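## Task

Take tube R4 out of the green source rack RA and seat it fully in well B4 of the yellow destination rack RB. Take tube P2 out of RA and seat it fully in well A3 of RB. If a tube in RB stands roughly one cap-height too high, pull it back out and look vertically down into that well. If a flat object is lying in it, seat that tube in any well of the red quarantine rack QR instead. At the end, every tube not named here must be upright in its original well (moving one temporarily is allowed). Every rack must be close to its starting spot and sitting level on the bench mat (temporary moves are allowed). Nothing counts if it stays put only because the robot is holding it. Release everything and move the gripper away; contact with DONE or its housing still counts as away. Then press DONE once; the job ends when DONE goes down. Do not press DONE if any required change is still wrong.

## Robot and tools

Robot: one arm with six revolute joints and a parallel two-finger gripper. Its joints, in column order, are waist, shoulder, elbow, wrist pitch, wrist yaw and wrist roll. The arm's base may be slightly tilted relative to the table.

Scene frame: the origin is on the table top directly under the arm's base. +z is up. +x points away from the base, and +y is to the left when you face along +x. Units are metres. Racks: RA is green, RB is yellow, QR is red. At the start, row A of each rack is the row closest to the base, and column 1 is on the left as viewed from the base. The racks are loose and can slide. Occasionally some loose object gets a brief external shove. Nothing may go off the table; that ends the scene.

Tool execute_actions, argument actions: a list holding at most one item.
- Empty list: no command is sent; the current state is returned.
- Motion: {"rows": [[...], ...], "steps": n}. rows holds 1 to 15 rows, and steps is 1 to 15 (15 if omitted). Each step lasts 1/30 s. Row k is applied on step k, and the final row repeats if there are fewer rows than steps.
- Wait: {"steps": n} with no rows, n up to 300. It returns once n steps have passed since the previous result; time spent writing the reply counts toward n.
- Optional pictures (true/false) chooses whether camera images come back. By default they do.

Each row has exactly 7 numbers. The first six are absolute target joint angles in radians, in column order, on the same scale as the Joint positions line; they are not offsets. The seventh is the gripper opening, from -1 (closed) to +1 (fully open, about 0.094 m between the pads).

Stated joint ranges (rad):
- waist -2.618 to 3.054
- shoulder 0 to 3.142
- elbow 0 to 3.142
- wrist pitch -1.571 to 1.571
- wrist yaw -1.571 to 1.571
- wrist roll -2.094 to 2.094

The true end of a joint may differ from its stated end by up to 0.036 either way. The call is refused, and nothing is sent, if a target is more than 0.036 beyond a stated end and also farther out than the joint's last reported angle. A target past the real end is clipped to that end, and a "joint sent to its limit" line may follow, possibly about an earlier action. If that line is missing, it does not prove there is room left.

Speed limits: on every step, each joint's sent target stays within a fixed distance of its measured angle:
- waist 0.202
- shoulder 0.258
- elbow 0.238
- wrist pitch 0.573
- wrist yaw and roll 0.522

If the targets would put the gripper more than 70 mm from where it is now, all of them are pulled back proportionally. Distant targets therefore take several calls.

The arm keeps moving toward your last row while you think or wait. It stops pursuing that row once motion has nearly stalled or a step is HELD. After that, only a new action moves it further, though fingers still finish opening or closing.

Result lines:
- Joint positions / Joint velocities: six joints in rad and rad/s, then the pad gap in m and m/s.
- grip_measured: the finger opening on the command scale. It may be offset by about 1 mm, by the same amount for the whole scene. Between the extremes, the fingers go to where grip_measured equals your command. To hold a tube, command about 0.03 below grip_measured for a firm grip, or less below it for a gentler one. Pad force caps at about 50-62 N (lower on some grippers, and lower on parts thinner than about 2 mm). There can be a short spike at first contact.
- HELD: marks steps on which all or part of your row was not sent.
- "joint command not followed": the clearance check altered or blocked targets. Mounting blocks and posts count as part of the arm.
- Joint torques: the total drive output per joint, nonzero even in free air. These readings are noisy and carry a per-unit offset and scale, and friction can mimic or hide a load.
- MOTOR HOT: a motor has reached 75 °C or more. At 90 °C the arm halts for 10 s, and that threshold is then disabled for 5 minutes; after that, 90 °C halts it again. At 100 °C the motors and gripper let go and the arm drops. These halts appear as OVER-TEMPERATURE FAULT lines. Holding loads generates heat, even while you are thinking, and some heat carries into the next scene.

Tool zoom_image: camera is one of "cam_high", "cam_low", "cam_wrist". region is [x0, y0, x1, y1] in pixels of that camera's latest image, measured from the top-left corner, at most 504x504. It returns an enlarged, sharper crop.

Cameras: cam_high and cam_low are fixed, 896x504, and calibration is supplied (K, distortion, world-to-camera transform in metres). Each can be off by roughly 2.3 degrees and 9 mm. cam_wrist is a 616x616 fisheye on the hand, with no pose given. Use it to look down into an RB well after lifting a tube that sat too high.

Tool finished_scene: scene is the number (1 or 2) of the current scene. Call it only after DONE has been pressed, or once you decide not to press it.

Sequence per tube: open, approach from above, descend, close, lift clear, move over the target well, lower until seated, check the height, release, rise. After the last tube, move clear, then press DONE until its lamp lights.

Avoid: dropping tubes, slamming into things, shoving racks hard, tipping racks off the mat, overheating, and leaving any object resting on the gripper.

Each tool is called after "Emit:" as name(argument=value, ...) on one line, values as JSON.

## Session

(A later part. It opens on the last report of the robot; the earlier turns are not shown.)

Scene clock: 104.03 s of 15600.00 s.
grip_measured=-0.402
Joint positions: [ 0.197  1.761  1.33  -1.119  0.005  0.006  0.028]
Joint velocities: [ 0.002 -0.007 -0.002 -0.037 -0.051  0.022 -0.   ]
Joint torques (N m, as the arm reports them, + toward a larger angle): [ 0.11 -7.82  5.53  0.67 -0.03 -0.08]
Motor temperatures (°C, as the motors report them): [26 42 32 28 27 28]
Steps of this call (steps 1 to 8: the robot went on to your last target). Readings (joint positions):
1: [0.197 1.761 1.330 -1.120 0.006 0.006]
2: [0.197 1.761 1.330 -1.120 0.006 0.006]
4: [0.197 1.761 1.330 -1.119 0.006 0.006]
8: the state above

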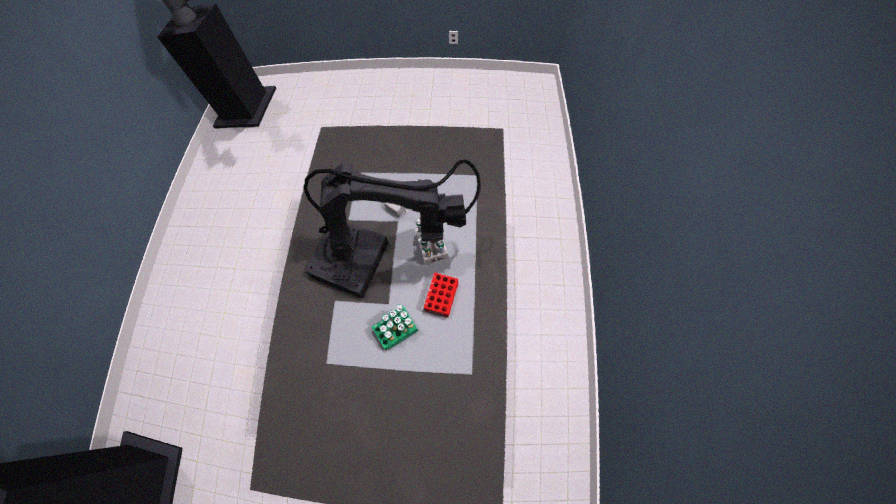

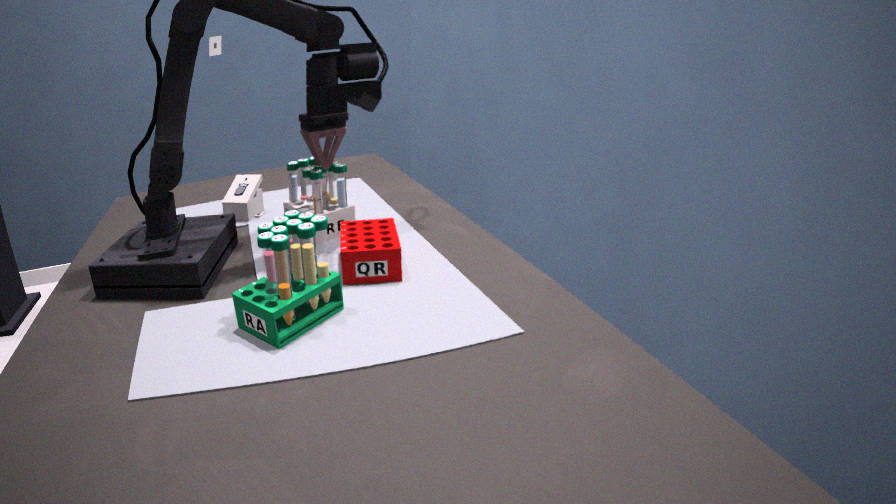

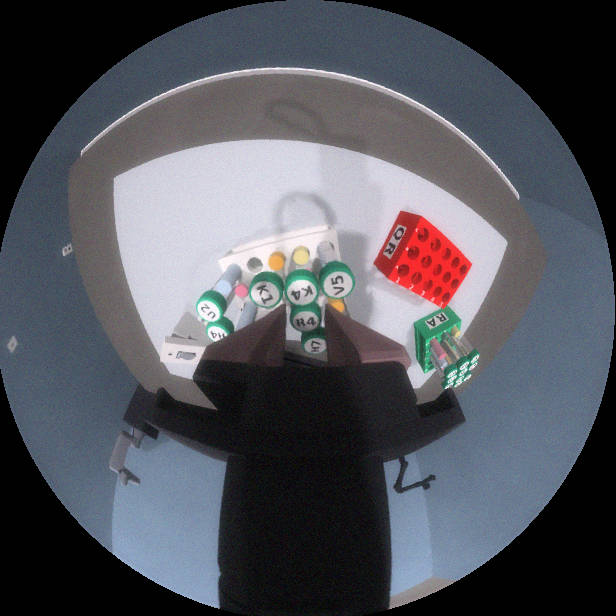

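Emit:
execute_actions(actions=[{"rows":[[0.197,1.735,1.36,-1.13,0,0,-0.4],[0.197,1.725,1.375,-1.145,0,0,-0.4],[0.197,1.72,1.39,-1.16,0,0,-0.4],[0.197,1.715,1.4,-1.175,0,0,-0.4],[0.197,1.71,1.41,-1.19,0,0,-0.4],[0.197,1.705,1.42,-1.205,0,0,-0.4],[0.197,1.7,1.43,-1.22,0,0,-0.4],[0.197,1.695,1.44,-1.235,0,0,-0.4],[0.197,1.69,1.45,-1.25,0,0,-0.4],[0.197,1.687,1.46,-1.265,0,0,-0.4],[0.197,1.685,1.47,-1.28,0,0,-0.4]]}])

Emit:
zoom_image(camera="cam_low", region=[260,100,400,240])

Emit:
execute_actions(actions=[{"rows":[[0.17,1.685,1.47,-1.28,0,0.04,-0.39],[0.14,1.685,1.47,-1.28,0,0.08,-0.38],[0.1,1.685,1.47,-1.28,0,0.12,-0.37],[0.06,1.685,1.47,-1.28,0,0.16,-0.36],[0.02,1.685,1.47,-1.28,0,0.2,-0.35],[-0.02,1.685,1.47,-1.28,0,0.25,-0.34],[-0.06,1.685,1.47,-1.28,0,0.3,-0.33],[-0.1,1.685,1.47,-1.28,0,0.35,-0.32],[-0.14,1.685,1.47,-1.28,0,0.4,-0.31],[-0.18,1.685,1.47,-1.28,0,0.45,-0.3],[-0.22,1.685,1.47,-1.28,0,0.5,-0.3],[-0.26,1.685,1.47,-1.28,0,0.55,-0.3],[-0.3,1.685,1.47,-1.28,0,0.6,-0.3],[-0.34,1.685,1.47,-1.28,0,0.65,-0.3],[-0.38,1.685,1.47,-1.28,0,0.7,-0.3]]}], pictures=false)

Emit:
execute_actions(actions=[{"rows":[[-0.42,1.69,1.46,-1.27,0,0.75,-0.3],[-0.46,1.695,1.44,-1.25,0,0.8,-0.3],[-0.5,1.7,1.43,-1.24,0,0.85,-0.3],[-0.54,1.705,1.42,-1.23,0,0.9,-0.3],[-0.57,1.71,1.41,-1.22,0,0.95,-0.3],[-0.6,1.71,1.4,-1.21,0,1.0,-0.3],[-0.62,1.71,1.39,-1.2,0,1.03,-0.3],[-0.635,1.71,1.38,-1.19,0,1.05,-0.3],[-0.642,1.71,1.376,-1.187,0,1.05,-0.3]]}], pictures=false)

Emit:
execute_actions(actions=[{"steps":10}])

Emit:
zoom_image(camera="cam_wrist", region=[230,220,380,370])

Emit:
zoom_image(camera="cam_low", region=[240,120,400,260])

Scene clock: 118.60 s of 15600.00 s.
grip_measured=-0.402
Joint positions: [ 0.197  1.709  1.442 -1.243  0.005  0.006  0.028]
Joint velocities: [-0.007 -0.027  0.027 -0.095  0.051 -0.007 -0.001]
Joint torques (N m, as the arm reports them, + toward a larger angle): [-0.16 -9.11  8.26  0.43 -0.04 -0.07]
Motor temperatures (°C, as the motors report them): [26 42 32 28 27 28]
Steps of this call (steps 1 to 15: the robot went on to your last target; steps 16 to 100: nothing new was sent; then 10.73 s passed at rest; steps 101 to 115: all 15 steps of this action). Readings (joint positions):
101: [0.197 1.761 1.330 -1.119 0.005 0.006]
102: [0.197 1.761 1.331 -1.122 0.005 0.006]
104: [0.197 1.761 1.344 -1.137 0.005 0.006]
108: [0.197 1.746 1.386 -1.175 0.005 0.006]
115: the state above

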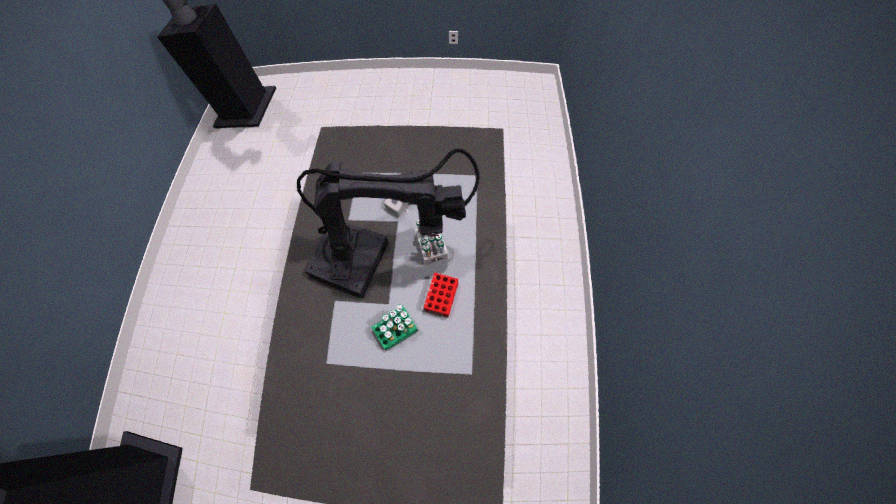

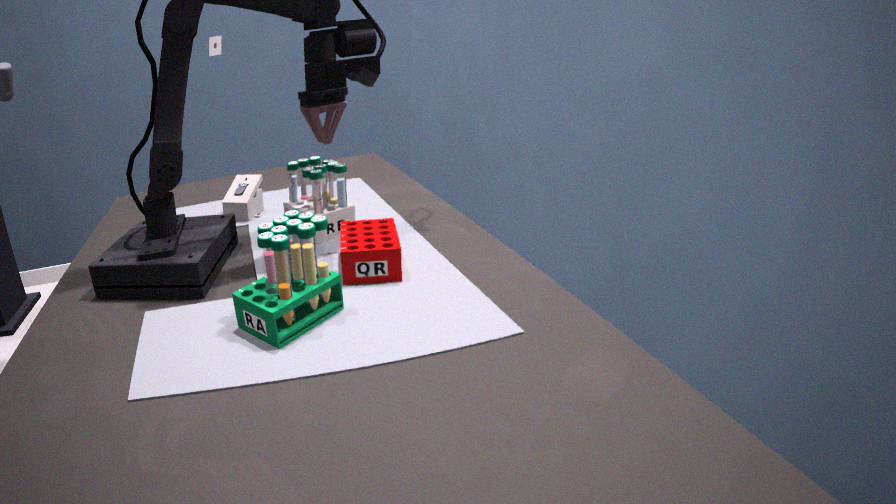

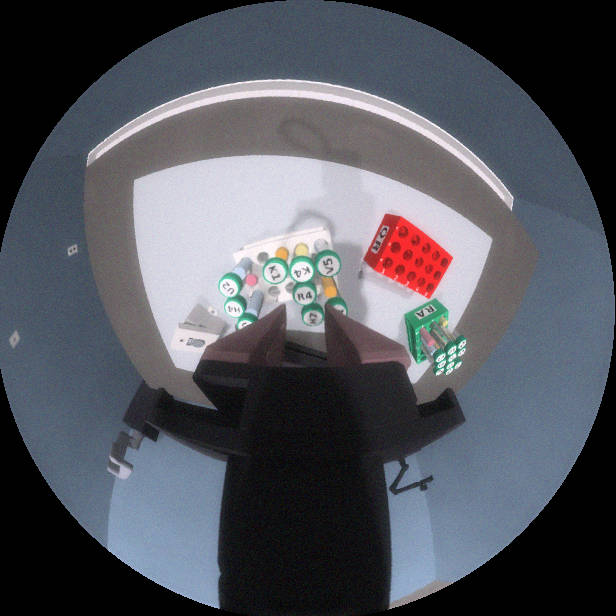

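Region (260, 100, 400, 240) of cam_low's 896x504 image, scaled by 3.600, with more detail than that image has.

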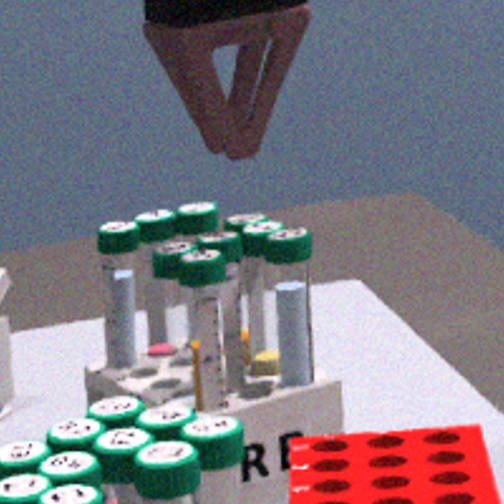

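Scene clock: 119.10 s of 15600.00 s.
grip_measured=-0.302
Joint positions: [-0.311  1.709  1.443 -1.26  -0.005  0.493  0.033]
Joint velocities: [-1.082 -0.002  0.007 -0.022  0.051  1.282 -0.001]
Joint torques (N m, as the arm reports them, + toward a larger angle): [-0.55 -9.16  8.31  0.34  0.08  0.06]
Motor temperatures (°C, as the motors report them): [26 42 32 28 27 28]
Steps of this call (steps 1 to 15: all 15 steps of this action). Readings (joint positions):
1: [0.196 1.709 1.443 -1.248 0.004 0.010]
2: [0.188 1.709 1.443 -1.252 0.000 0.020]
4: [0.148 1.709 1.443 -1.259 -0.007 0.056]
8: [-0.020 1.709 1.443 -1.260 -0.009 0.182]
15: the state above

Scene clock: 119.60 s of 15600.00 s.
grip_measured=-0.302
Joint positions: [-0.648  1.709  1.375 -1.218 -0.003  1.007  0.033]
Joint velocities: [-0.007  0.002  0.022  0.066 -0.066  0.271 -0.   ]
Joint torques (N m, as the arm reports them, + toward a larger angle): [ 0.48 -7.01  5.96  0.61  0.08  0.07]
Motor temperatures (°C, as the motors report them): [26 42 32 28 27 28]
Steps of this call (steps 1 to 15: all 15 steps of this action). Readings (joint positions):
1: [-0.350 1.709 1.443 -1.260 -0.005 0.540]
2: [-0.389 1.709 1.443 -1.260 -0.006 0.589]
4: [-0.468 1.709 1.439 -1.256 -0.006 0.686]
8: [-0.606 1.709 1.403 -1.232 -0.004 0.873]
15: the state above

Scene clock: 119.93 s of 15600.00 s.
grip_measured=-0.302
Joint positions: [-0.648  1.709  1.375 -1.21  -0.005  1.038  0.033]
Joint velocities: [-0.007 -0.002 -0.002 -0.037 -0.037 -0.037 -0.   ]
Joint torques (N m, as the arm reports them, + toward a larger angle): [ 0.53 -7.08  6.02  0.66  0.08  0.09]
Motor temperatures (°C, as the motors report them): [26 42 32 28 27 28]
Steps of this call (steps 1 to 10: the robot went on to your last target). Readings (joint positions):
1: [-0.648 1.709 1.375 -1.216 -0.003 1.014]
2: [-0.648 1.709 1.375 -1.215 -0.004 1.020]
4: [-0.648 1.709 1.375 -1.213 -0.004 1.027]
8: [-0.648 1.709 1.375 -1.210 -0.004 1.036]
10: the state above

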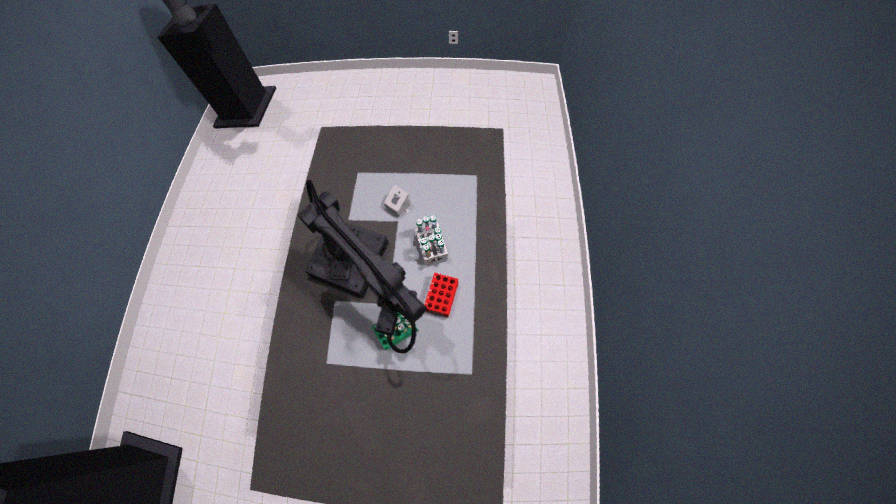

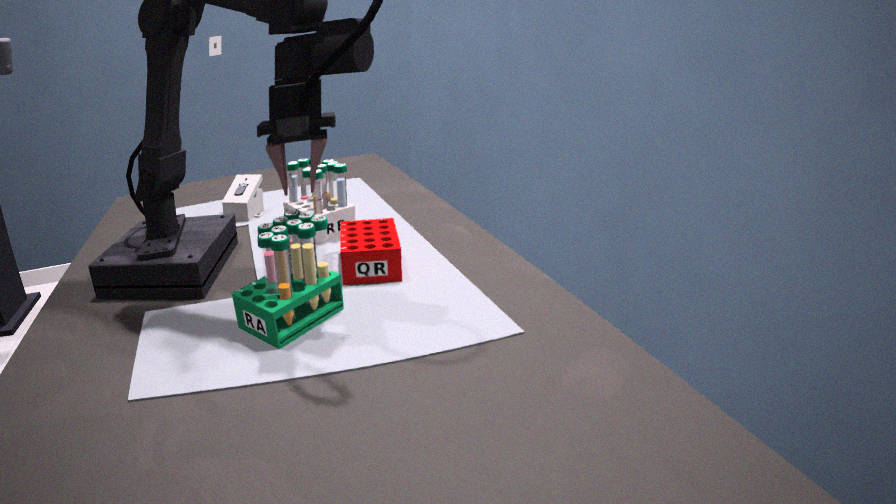

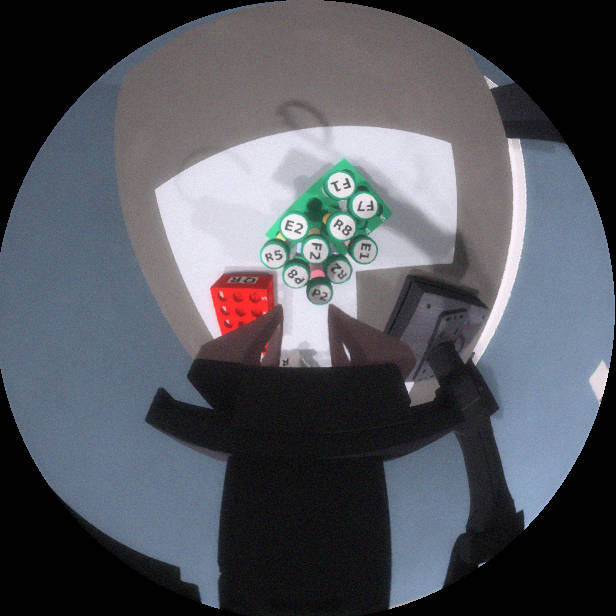

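Region (230, 220, 380, 370) of cam_wrist's 616x616 image, scaled by 3.360, with more detail than that image has.

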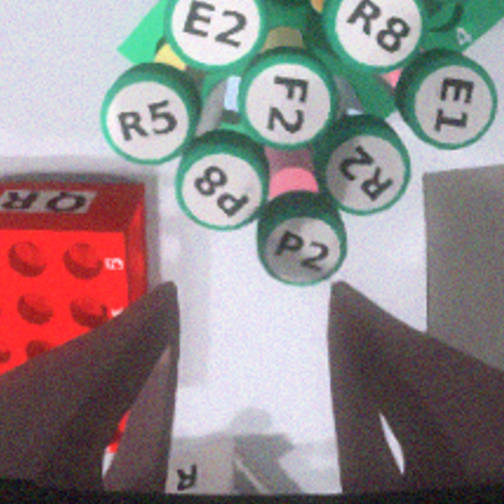

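Region (240, 120, 400, 260) of cam_low's 896x504 image, scaled by 3.150, with more detail than that image has; it fills the top 441 rows of this view, and the rest is white.

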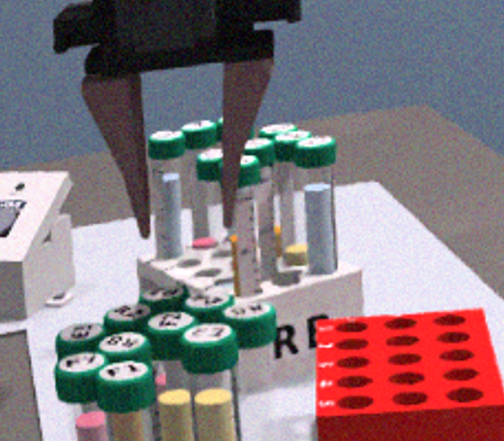

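Emit:
execute_actions(actions=[{"rows":[[-0.655,1.69,1.37,-1.185,0,1.05,-0.3],[-0.662,1.675,1.36,-1.18,0,1.05,-0.3],[-0.669,1.668,1.35,-1.175,0,1.05,-0.3],[-0.676,1.662,1.34,-1.17,0,1.05,-0.3],[-0.683,1.658,1.33,-1.163,0,1.05,-0.3],[-0.688,1.655,1.32,-1.156,0,1.05,-0.3],[-0.688,1.655,1.31,-1.15,0,1.05,-0.3],[-0.688,1.655,1.298,-1.143,0,1.05,-0.3]]}], pictures=false)

Emit:
execute_actions(actions=[{"steps":8}])

Emit:
zoom_image(camera="cam_wrist", region=[230,220,380,370])

Scene clock: 125.97 s of 15600.00 s.
grip_measured=-0.302
Joint positions: [-0.684  1.686  1.299 -1.172 -0.007  1.042  0.033]
Joint velocities: [-0.017  0.002 -0.017 -0.007 -0.051 -0.022 -0.001]
Joint torques (N m, as the arm reports them, + toward a larger angle): [-0.56 -9.44  5.79  0.62  0.09  0.08]
Motor temperatures (°C, as the motors report them): [26 41 32 28 27 28]
Steps of this call (steps 1 to 30: the robot went on to your last target; steps 31 to 90: nothing new was sent; then 2.53 s passed at rest; steps 91 to 105: all 15 steps of this action). Readings (joint positions):
91: [-0.648 1.709 1.375 -1.209 -0.005 1.042]
92: [-0.649 1.709 1.374 -1.207 -0.005 1.042]
94: [-0.654 1.704 1.361 -1.198 -0.006 1.042]
98: [-0.678 1.688 1.321 -1.183 -0.007 1.042]
105: the state above

Scene clock: 126.23 s of 15600.00 s.
grip_measured=-0.302
Joint positions: [-0.684  1.686  1.299 -1.166 -0.007  1.042  0.033]
Joint velocities: [-0.002 -0.007 -0.002 -0.022 -0.022  0.022  0.001]
Joint torques (N m, as the arm reports them, + toward a larger angle): [-0.52 -9.44  5.82  0.65  0.11  0.07]
Motor temperatures (°C, as the motors report them): [26 41 32 28 27 28]
Steps of this call (steps 1 to 8: the robot went on to your last target). Readings (joint positions):
1: [-0.684 1.686 1.299 -1.170 -0.007 1.042]
2: [-0.684 1.686 1.299 -1.169 -0.007 1.042]
4: [-0.684 1.686 1.299 -1.167 -0.007 1.042]
8: the state above

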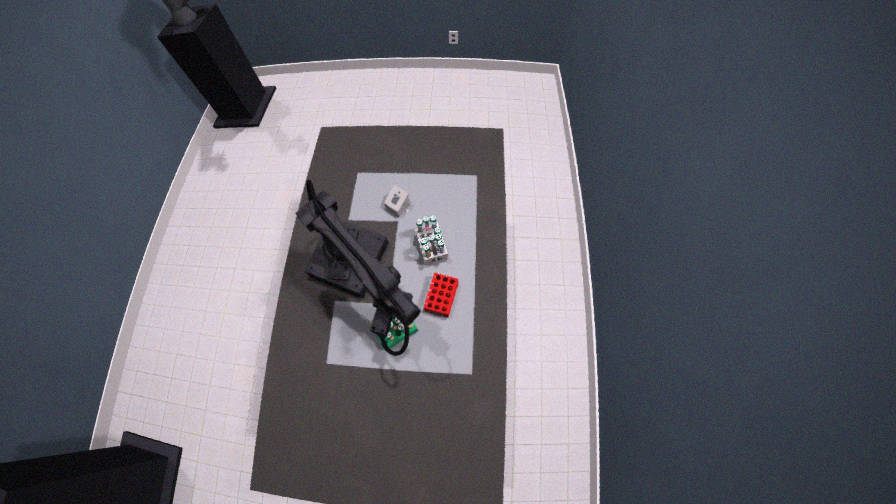

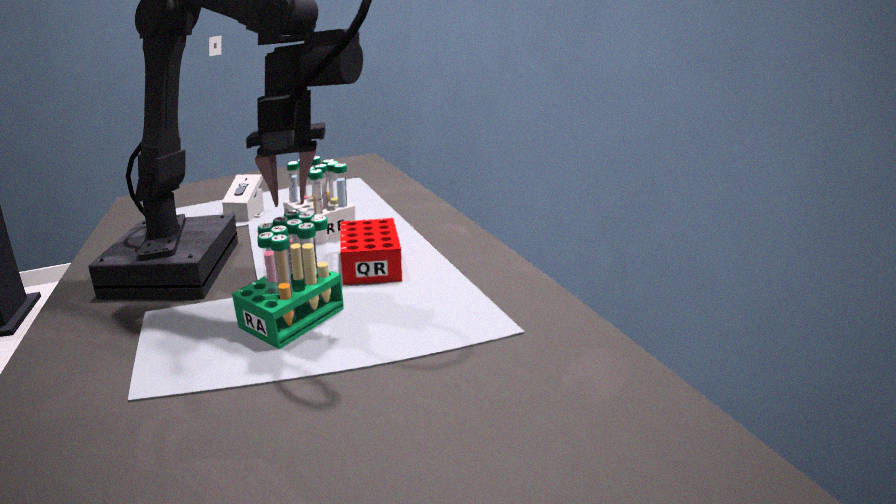

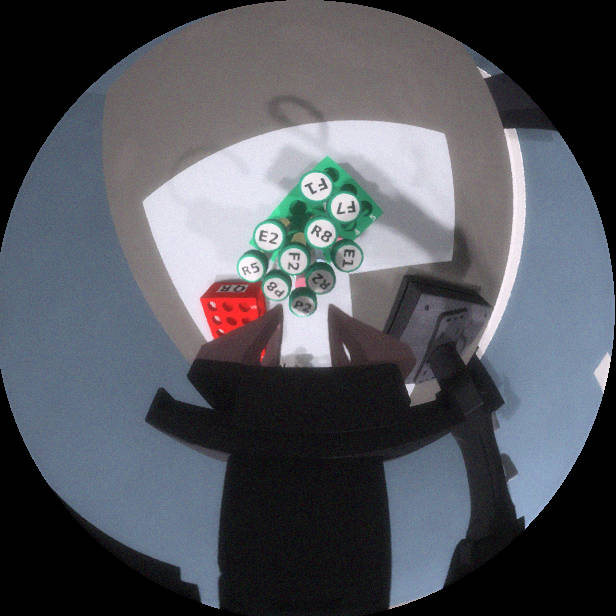

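Region (230, 220, 380, 370) of cam_wrist's 616x616 image, scaled by 3.360, with more detail than that image has.

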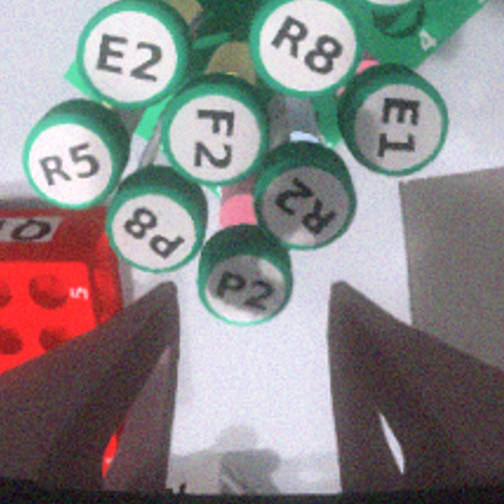

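Emit:
execute_actions(actions=[{"rows":[[-0.68,1.67,1.298,-1.143,0,1.02,-0.32],[-0.674,1.675,1.295,-1.14,0,0.99,-0.34],[-0.668,1.68,1.29,-1.134,0,0.96,-0.36],[-0.664,1.682,1.285,-1.128,0,0.93,-0.38],[-0.664,1.684,1.28,-1.122,0,0.91,-0.4],[-0.664,1.685,1.275,-1.115,0,0.9,-0.4],[-0.664,1.686,1.27,-1.108,0,0.9,-0.4],[-0.664,1.687,1.265,-1.102,0,0.9,-0.4],[-0.664,1.688,1.26,-1.096,0,0.9,-0.4]]}], pictures=false)

Emit:
execute_actions(actions=[{"steps":10}])

Emit:
zoom_image(camera="cam_wrist", region=[230,220,380,370])

Scene clock: 134.07 s of 15600.00 s.
grip_measured=-0.398
Joint positions: [-0.67   1.686  1.262 -1.126 -0.007  0.917  0.028]
Joint velocities: [ 0.007 -0.012 -0.037  0.051 -0.007 -0.051 -0.   ]
Joint torques (N m, as the arm reports them, + toward a larger angle): [ 0.44 -6.76  5.74  0.65  0.07 -0.11]
Motor temperatures (°C, as the motors report them): [26 42 32 28 27 28]
Steps of this call (steps 1 to 15: the robot went on to your last target; steps 16 to 90: nothing new was sent; then 4.33 s passed at rest; steps 91 to 105: all 15 steps of this action). Readings (joint positions):
91: [-0.684 1.686 1.299 -1.165 -0.007 1.040]
92: [-0.684 1.686 1.299 -1.165 -0.007 1.033]
94: [-0.681 1.686 1.298 -1.161 -0.007 1.006]
98: [-0.671 1.686 1.279 -1.143 -0.007 0.950]
105: the state above

Scene clock: 134.40 s of 15600.00 s.
grip_measured=-0.398
Joint positions: [-0.67   1.686  1.262 -1.12  -0.007  0.91   0.028]
Joint velocities: [-0.022 -0.007  0.012  0.051 -0.007 -0.022  0.   ]
Joint torques (N m, as the arm reports them, + toward a larger angle): [ 0.45 -6.82  5.72  0.66  0.1  -0.08]
Motor temperatures (°C, as the motors report them): [26 42 32 28 27 28]
Steps of this call (steps 1 to 10: the robot went on to your last target). Readings (joint positions):
1: [-0.670 1.686 1.262 -1.124 -0.007 0.915]
2: [-0.670 1.686 1.262 -1.123 -0.007 0.914]
4: [-0.670 1.686 1.262 -1.122 -0.007 0.912]
8: [-0.670 1.686 1.262 -1.120 -0.007 0.910]
10: the state above

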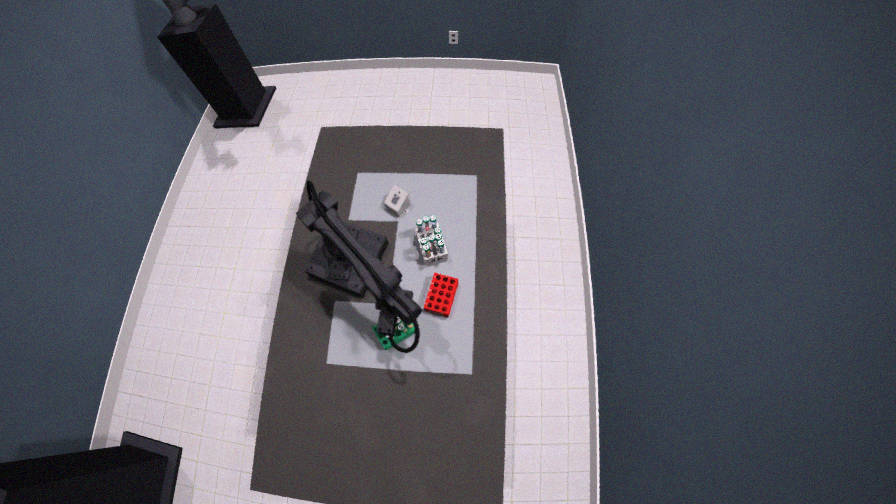

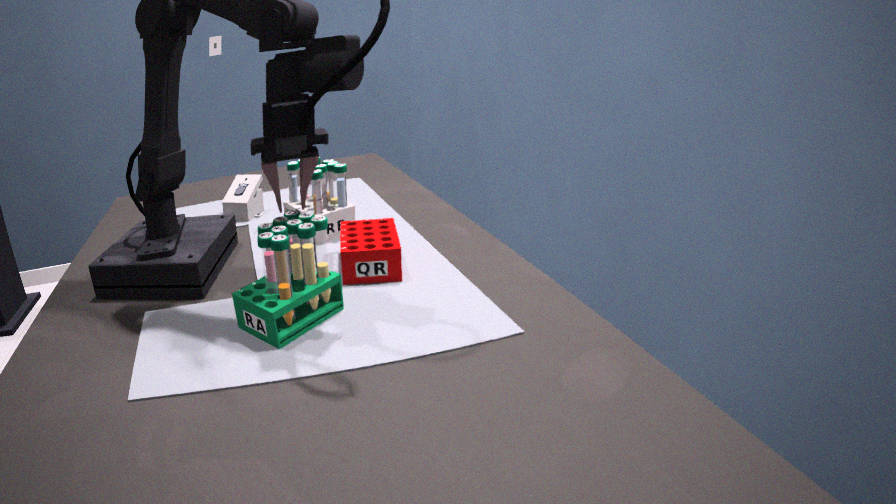

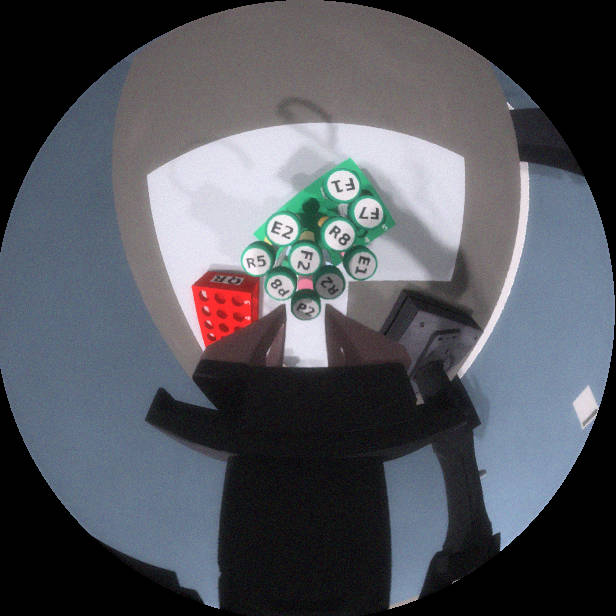

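Region (230, 220, 380, 370) of cam_wrist's 616x616 image, scaled by 3.360, with more detail than that image has.

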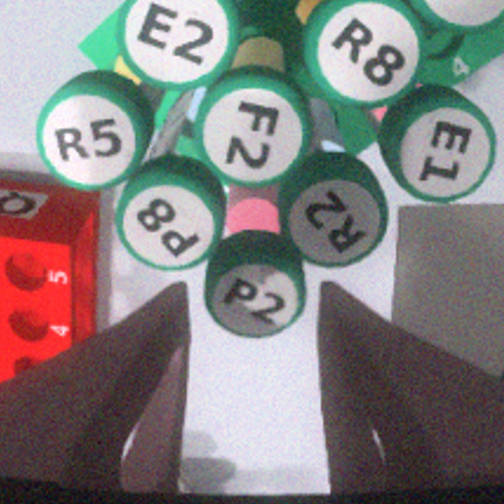

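Emit:
execute_actions(actions=[{"rows":[[-0.66,1.689,1.258,-1.094,0,0.9,-0.4],[-0.657,1.69,1.254,-1.088,0,0.9,-0.4],[-0.657,1.691,1.25,-1.082,0,0.9,-0.4],[-0.657,1.692,1.245,-1.076,0,0.9,-0.4],[-0.657,1.693,1.24,-1.07,0,0.9,-0.4],[-0.657,1.694,1.235,-1.064,0,0.9,-0.4],[-0.657,1.695,1.23,-1.058,0,0.9,-0.4],[-0.657,1.696,1.225,-1.052,0,0.9,-0.4],[-0.657,1.696,1.219,-1.046,0,0.9,-0.4]]}], pictures=false)

Emit:
execute_actions(actions=[{"steps":8}])

Emit:
zoom_image(camera="cam_wrist", region=[230,220,380,370])

Emit:
zoom_image(camera="cam_low", region=[240,150,360,270])

Scene clock: 139.90 s of 15600.00 s.
grip_measured=-0.398
Joint positions: [-0.664  1.698  1.22  -1.077 -0.007  0.908  0.028]
Joint velocities: [-0.002 -0.007 -0.012 -0.007 -0.007  0.022  0.   ]
Joint torques (N m, as the arm reports them, + toward a larger angle): [ 0.6  -7.2   5.74  0.67  0.08 -0.08]
Motor temperatures (°C, as the motors report them): [26 42 32 28 27 28]
Steps of this call (steps 1 to 15: the robot went on to your last target; steps 16 to 90: nothing new was sent; then 2.00 s passed at rest; steps 91 to 105: all 15 steps of this action). Readings (joint positions):
91: [-0.670 1.686 1.262 -1.119 -0.007 0.908]
92: [-0.669 1.686 1.262 -1.119 -0.007 0.908]
94: [-0.667 1.686 1.259 -1.112 -0.007 0.908]
98: [-0.664 1.687 1.238 -1.094 -0.007 0.908]
105: the state above

Scene clock: 140.17 s of 15600.00 s.
grip_measured=-0.398
Joint positions: [-0.664  1.698  1.22  -1.071 -0.007  0.908  0.028]
Joint velocities: [ 0.007  0.012 -0.002  0.051  0.022 -0.081 -0.   ]
Joint torques (N m, as the arm reports them, + toward a larger angle): [ 0.57 -7.16  5.68  0.66  0.1  -0.09]
Motor temperatures (°C, as the motors report them): [26 42 32 28 27 28]
Steps of this call (steps 1 to 8: the robot went on to your last target). Readings (joint positions):
1: [-0.664 1.698 1.220 -1.076 -0.007 0.908]
2: [-0.664 1.698 1.220 -1.074 -0.007 0.908]
4: [-0.664 1.698 1.220 -1.073 -0.007 0.908]
8: the state above

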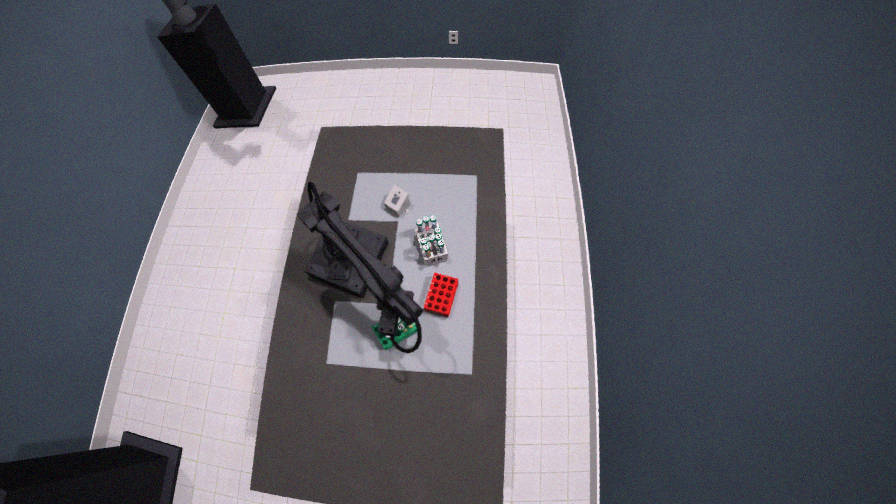

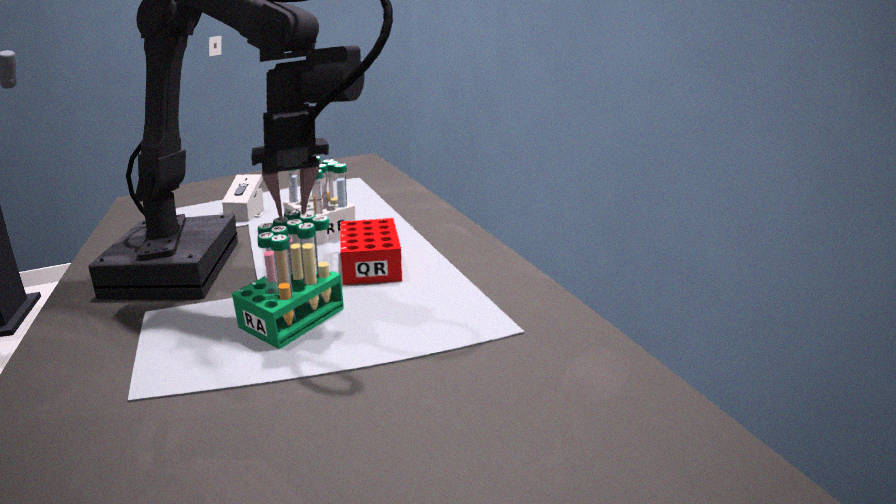

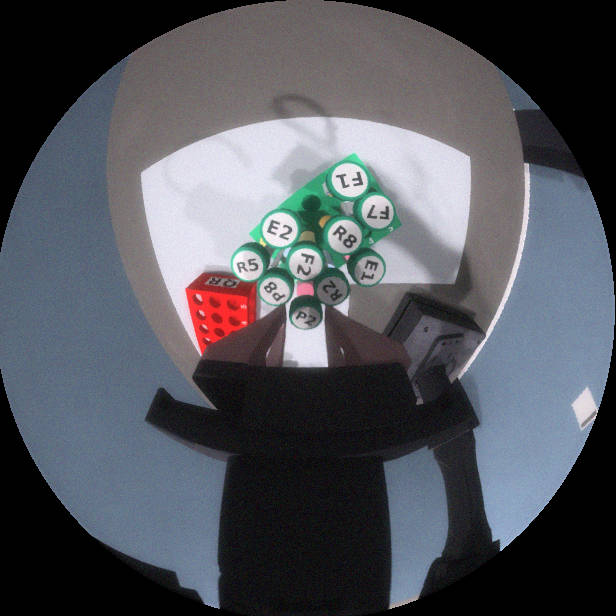

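Region (230, 220, 380, 370) of cam_wrist's 616x616 image, scaled by 3.360, with more detail than that image has.

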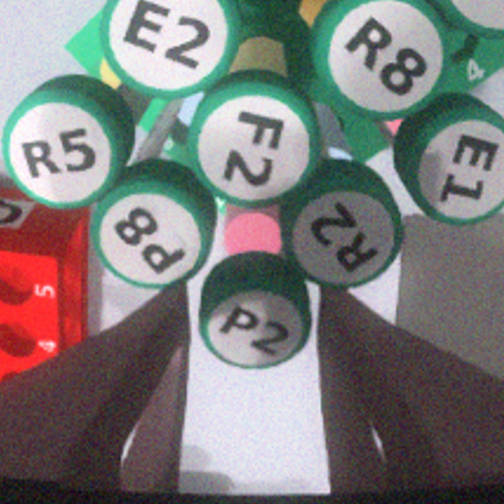

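Region (240, 150, 360, 270) of cam_low's 896x504 image, scaled by 4.200, with more detail than that image has.

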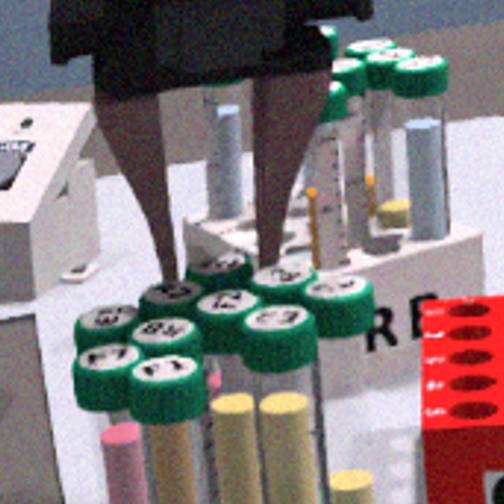

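Emit:
execute_actions(actions=[{"rows":[[-0.662,1.696,1.219,-1.046,0,0.9,-0.44],[-0.662,1.696,1.219,-1.046,0,0.9,-0.48],[-0.662,1.696,1.219,-1.046,0,0.9,-0.51],[-0.662,1.696,1.219,-1.046,0,0.9,-0.54],[-0.662,1.696,1.219,-1.046,0,0.9,-0.56],[-0.662,1.696,1.219,-1.046,0,0.9,-0.58],[-0.662,1.696,1.219,-1.046,0,0.9,-0.605]],"steps":11}], pictures=false)

Emit:
execute_actions(actions=[{"rows":[[-0.662,1.675,1.25,-1.085,0,0.9,-0.605],[-0.662,1.665,1.268,-1.105,0,0.9,-0.605],[-0.662,1.658,1.286,-1.125,0,0.9,-0.605],[-0.662,1.653,1.304,-1.145,0,0.9,-0.605],[-0.662,1.649,1.322,-1.165,0,0.9,-0.605],[-0.662,1.646,1.34,-1.185,0,0.9,-0.605],[-0.662,1.644,1.358,-1.205,0,0.9,-0.605],[-0.662,1.642,1.376,-1.225,0,0.9,-0.605],[-0.662,1.641,1.394,-1.245,0,0.9,-0.605],[-0.662,1.64,1.412,-1.265,0,0.9,-0.605],[-0.662,1.639,1.43,-1.285,0,0.9,-0.605],[-0.662,1.638,1.448,-1.305,0,0.9,-0.605],[-0.662,1.637,1.466,-1.325,0,0.9,-0.605],[-0.662,1.636,1.484,-1.345,0,0.9,-0.605],[-0.662,1.635,1.5,-1.365,0,0.9,-0.605]]}], pictures=false)

Emit:
execute_actions(actions=[{"steps":10}])

Scene clock: 148.20 s of 15600.00 s.
grip_measured=-0.572
Joint positions: [-0.664  1.698  1.22  -1.07  -0.007  0.908  0.02 ]
Joint velocities: [-0.012  0.002 -0.007  0.022 -0.007  0.007 -0.   ]
Joint torques (N m, as the arm reports them, + toward a larger angle): [ 0.15 -7.11  5.75  0.65  0.08 -0.1 ]
Motor temperatures (°C, as the motors report them): [26 41 32 28 27 28]
Steps of this call (steps 1 to 15: the robot went on to your last target; steps 16 to 100: nothing new was sent; then 4.33 s passed at rest; steps 101 to 111: all 11 steps of this action). Readings (joint positions):
101: [-0.664 1.698 1.220 -1.070 -0.007 0.908]
102: [-0.664 1.698 1.220 -1.070 -0.007 0.908]
104: [-0.664 1.698 1.220 -1.070 -0.007 0.908]
108: [-0.664 1.698 1.220 -1.070 -0.007 0.908]
111: the state above

Scene clock: 148.70 s of 15600.00 s.
grip_measured=-0.572
Joint positions: [-0.664  1.669  1.441 -1.276 -0.007  0.908  0.02 ]
Joint velocities: [-0.012 -0.042  0.52  -0.491 -0.095 -0.022  0.001]
Joint torques (N m, as the arm reports them, + toward a larger angle): [ 0.14 -9.61  8.28  0.46  0.08 -0.1 ]
Motor temperatures (°C, as the motors report them): [26 41 32 28 27 28]
Steps of this call (steps 1 to 15: all 15 steps of this action). Readings (joint positions):
1: [-0.664 1.698 1.220 -1.070 -0.007 0.908]
2: [-0.664 1.698 1.222 -1.073 -0.007 0.908]
4: [-0.664 1.698 1.239 -1.091 -0.007 0.908]
8: [-0.664 1.689 1.307 -1.157 -0.007 0.908]
15: the state above

Scene clock: 149.03 s of 15600.00 s.
grip_measured=-0.572
Joint positions: [-0.664  1.66   1.471 -1.344 -0.007  0.908  0.02 ]
Joint velocities: [-0.002  0.007  0.007 -0.037 -0.051 -0.022  0.   ]
Joint torques (N m, as the arm reports them, + toward a larger angle): [ 0.1  -8.79  8.33  0.39  0.09 -0.08]
Motor temperatures (°C, as the motors report them): [26 42 32 28 27 28]
Steps of this call (steps 1 to 10: the robot went on to your last target). Readings (joint positions):
1: [-0.664 1.668 1.455 -1.291 -0.007 0.908]
2: [-0.664 1.665 1.464 -1.302 -0.007 0.908]
4: [-0.664 1.660 1.471 -1.319 -0.007 0.908]
8: [-0.664 1.660 1.471 -1.339 -0.007 0.908]
10: the state above

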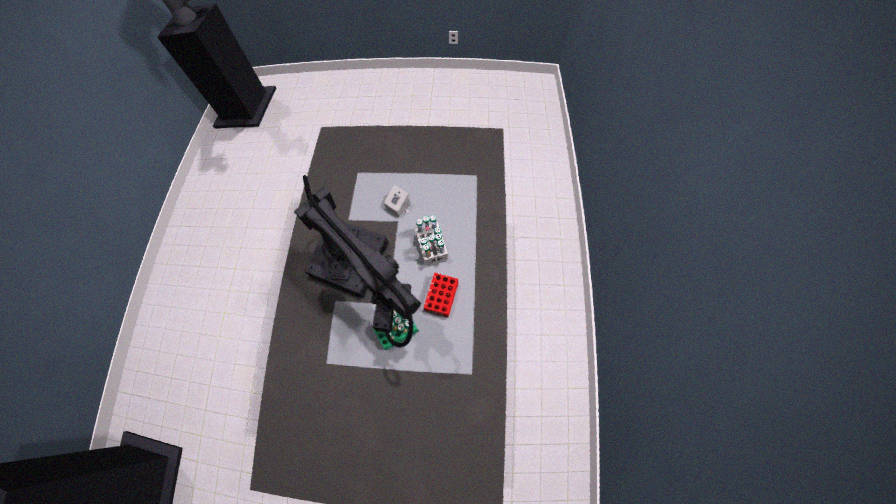

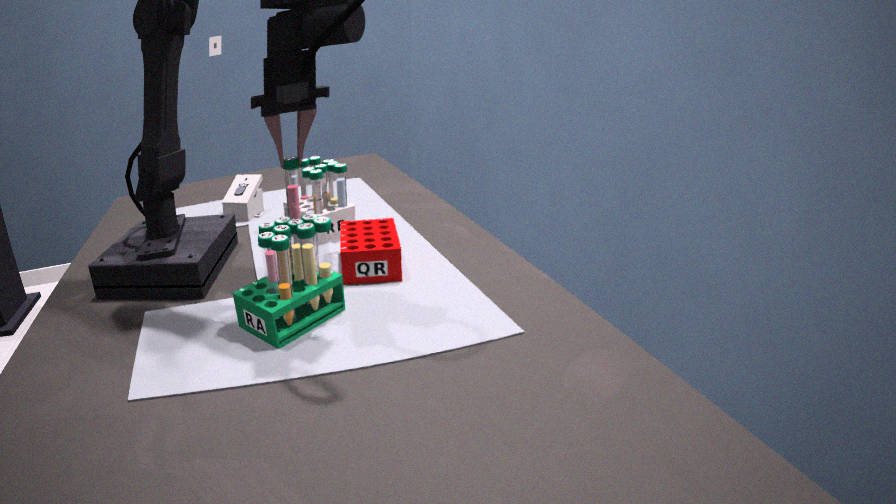

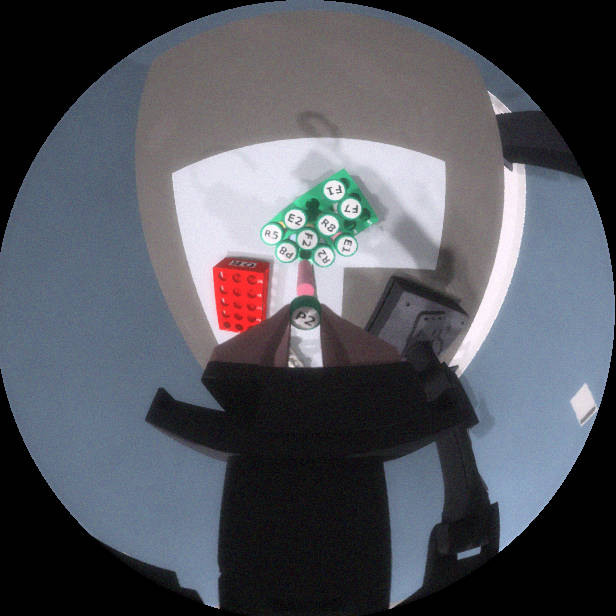

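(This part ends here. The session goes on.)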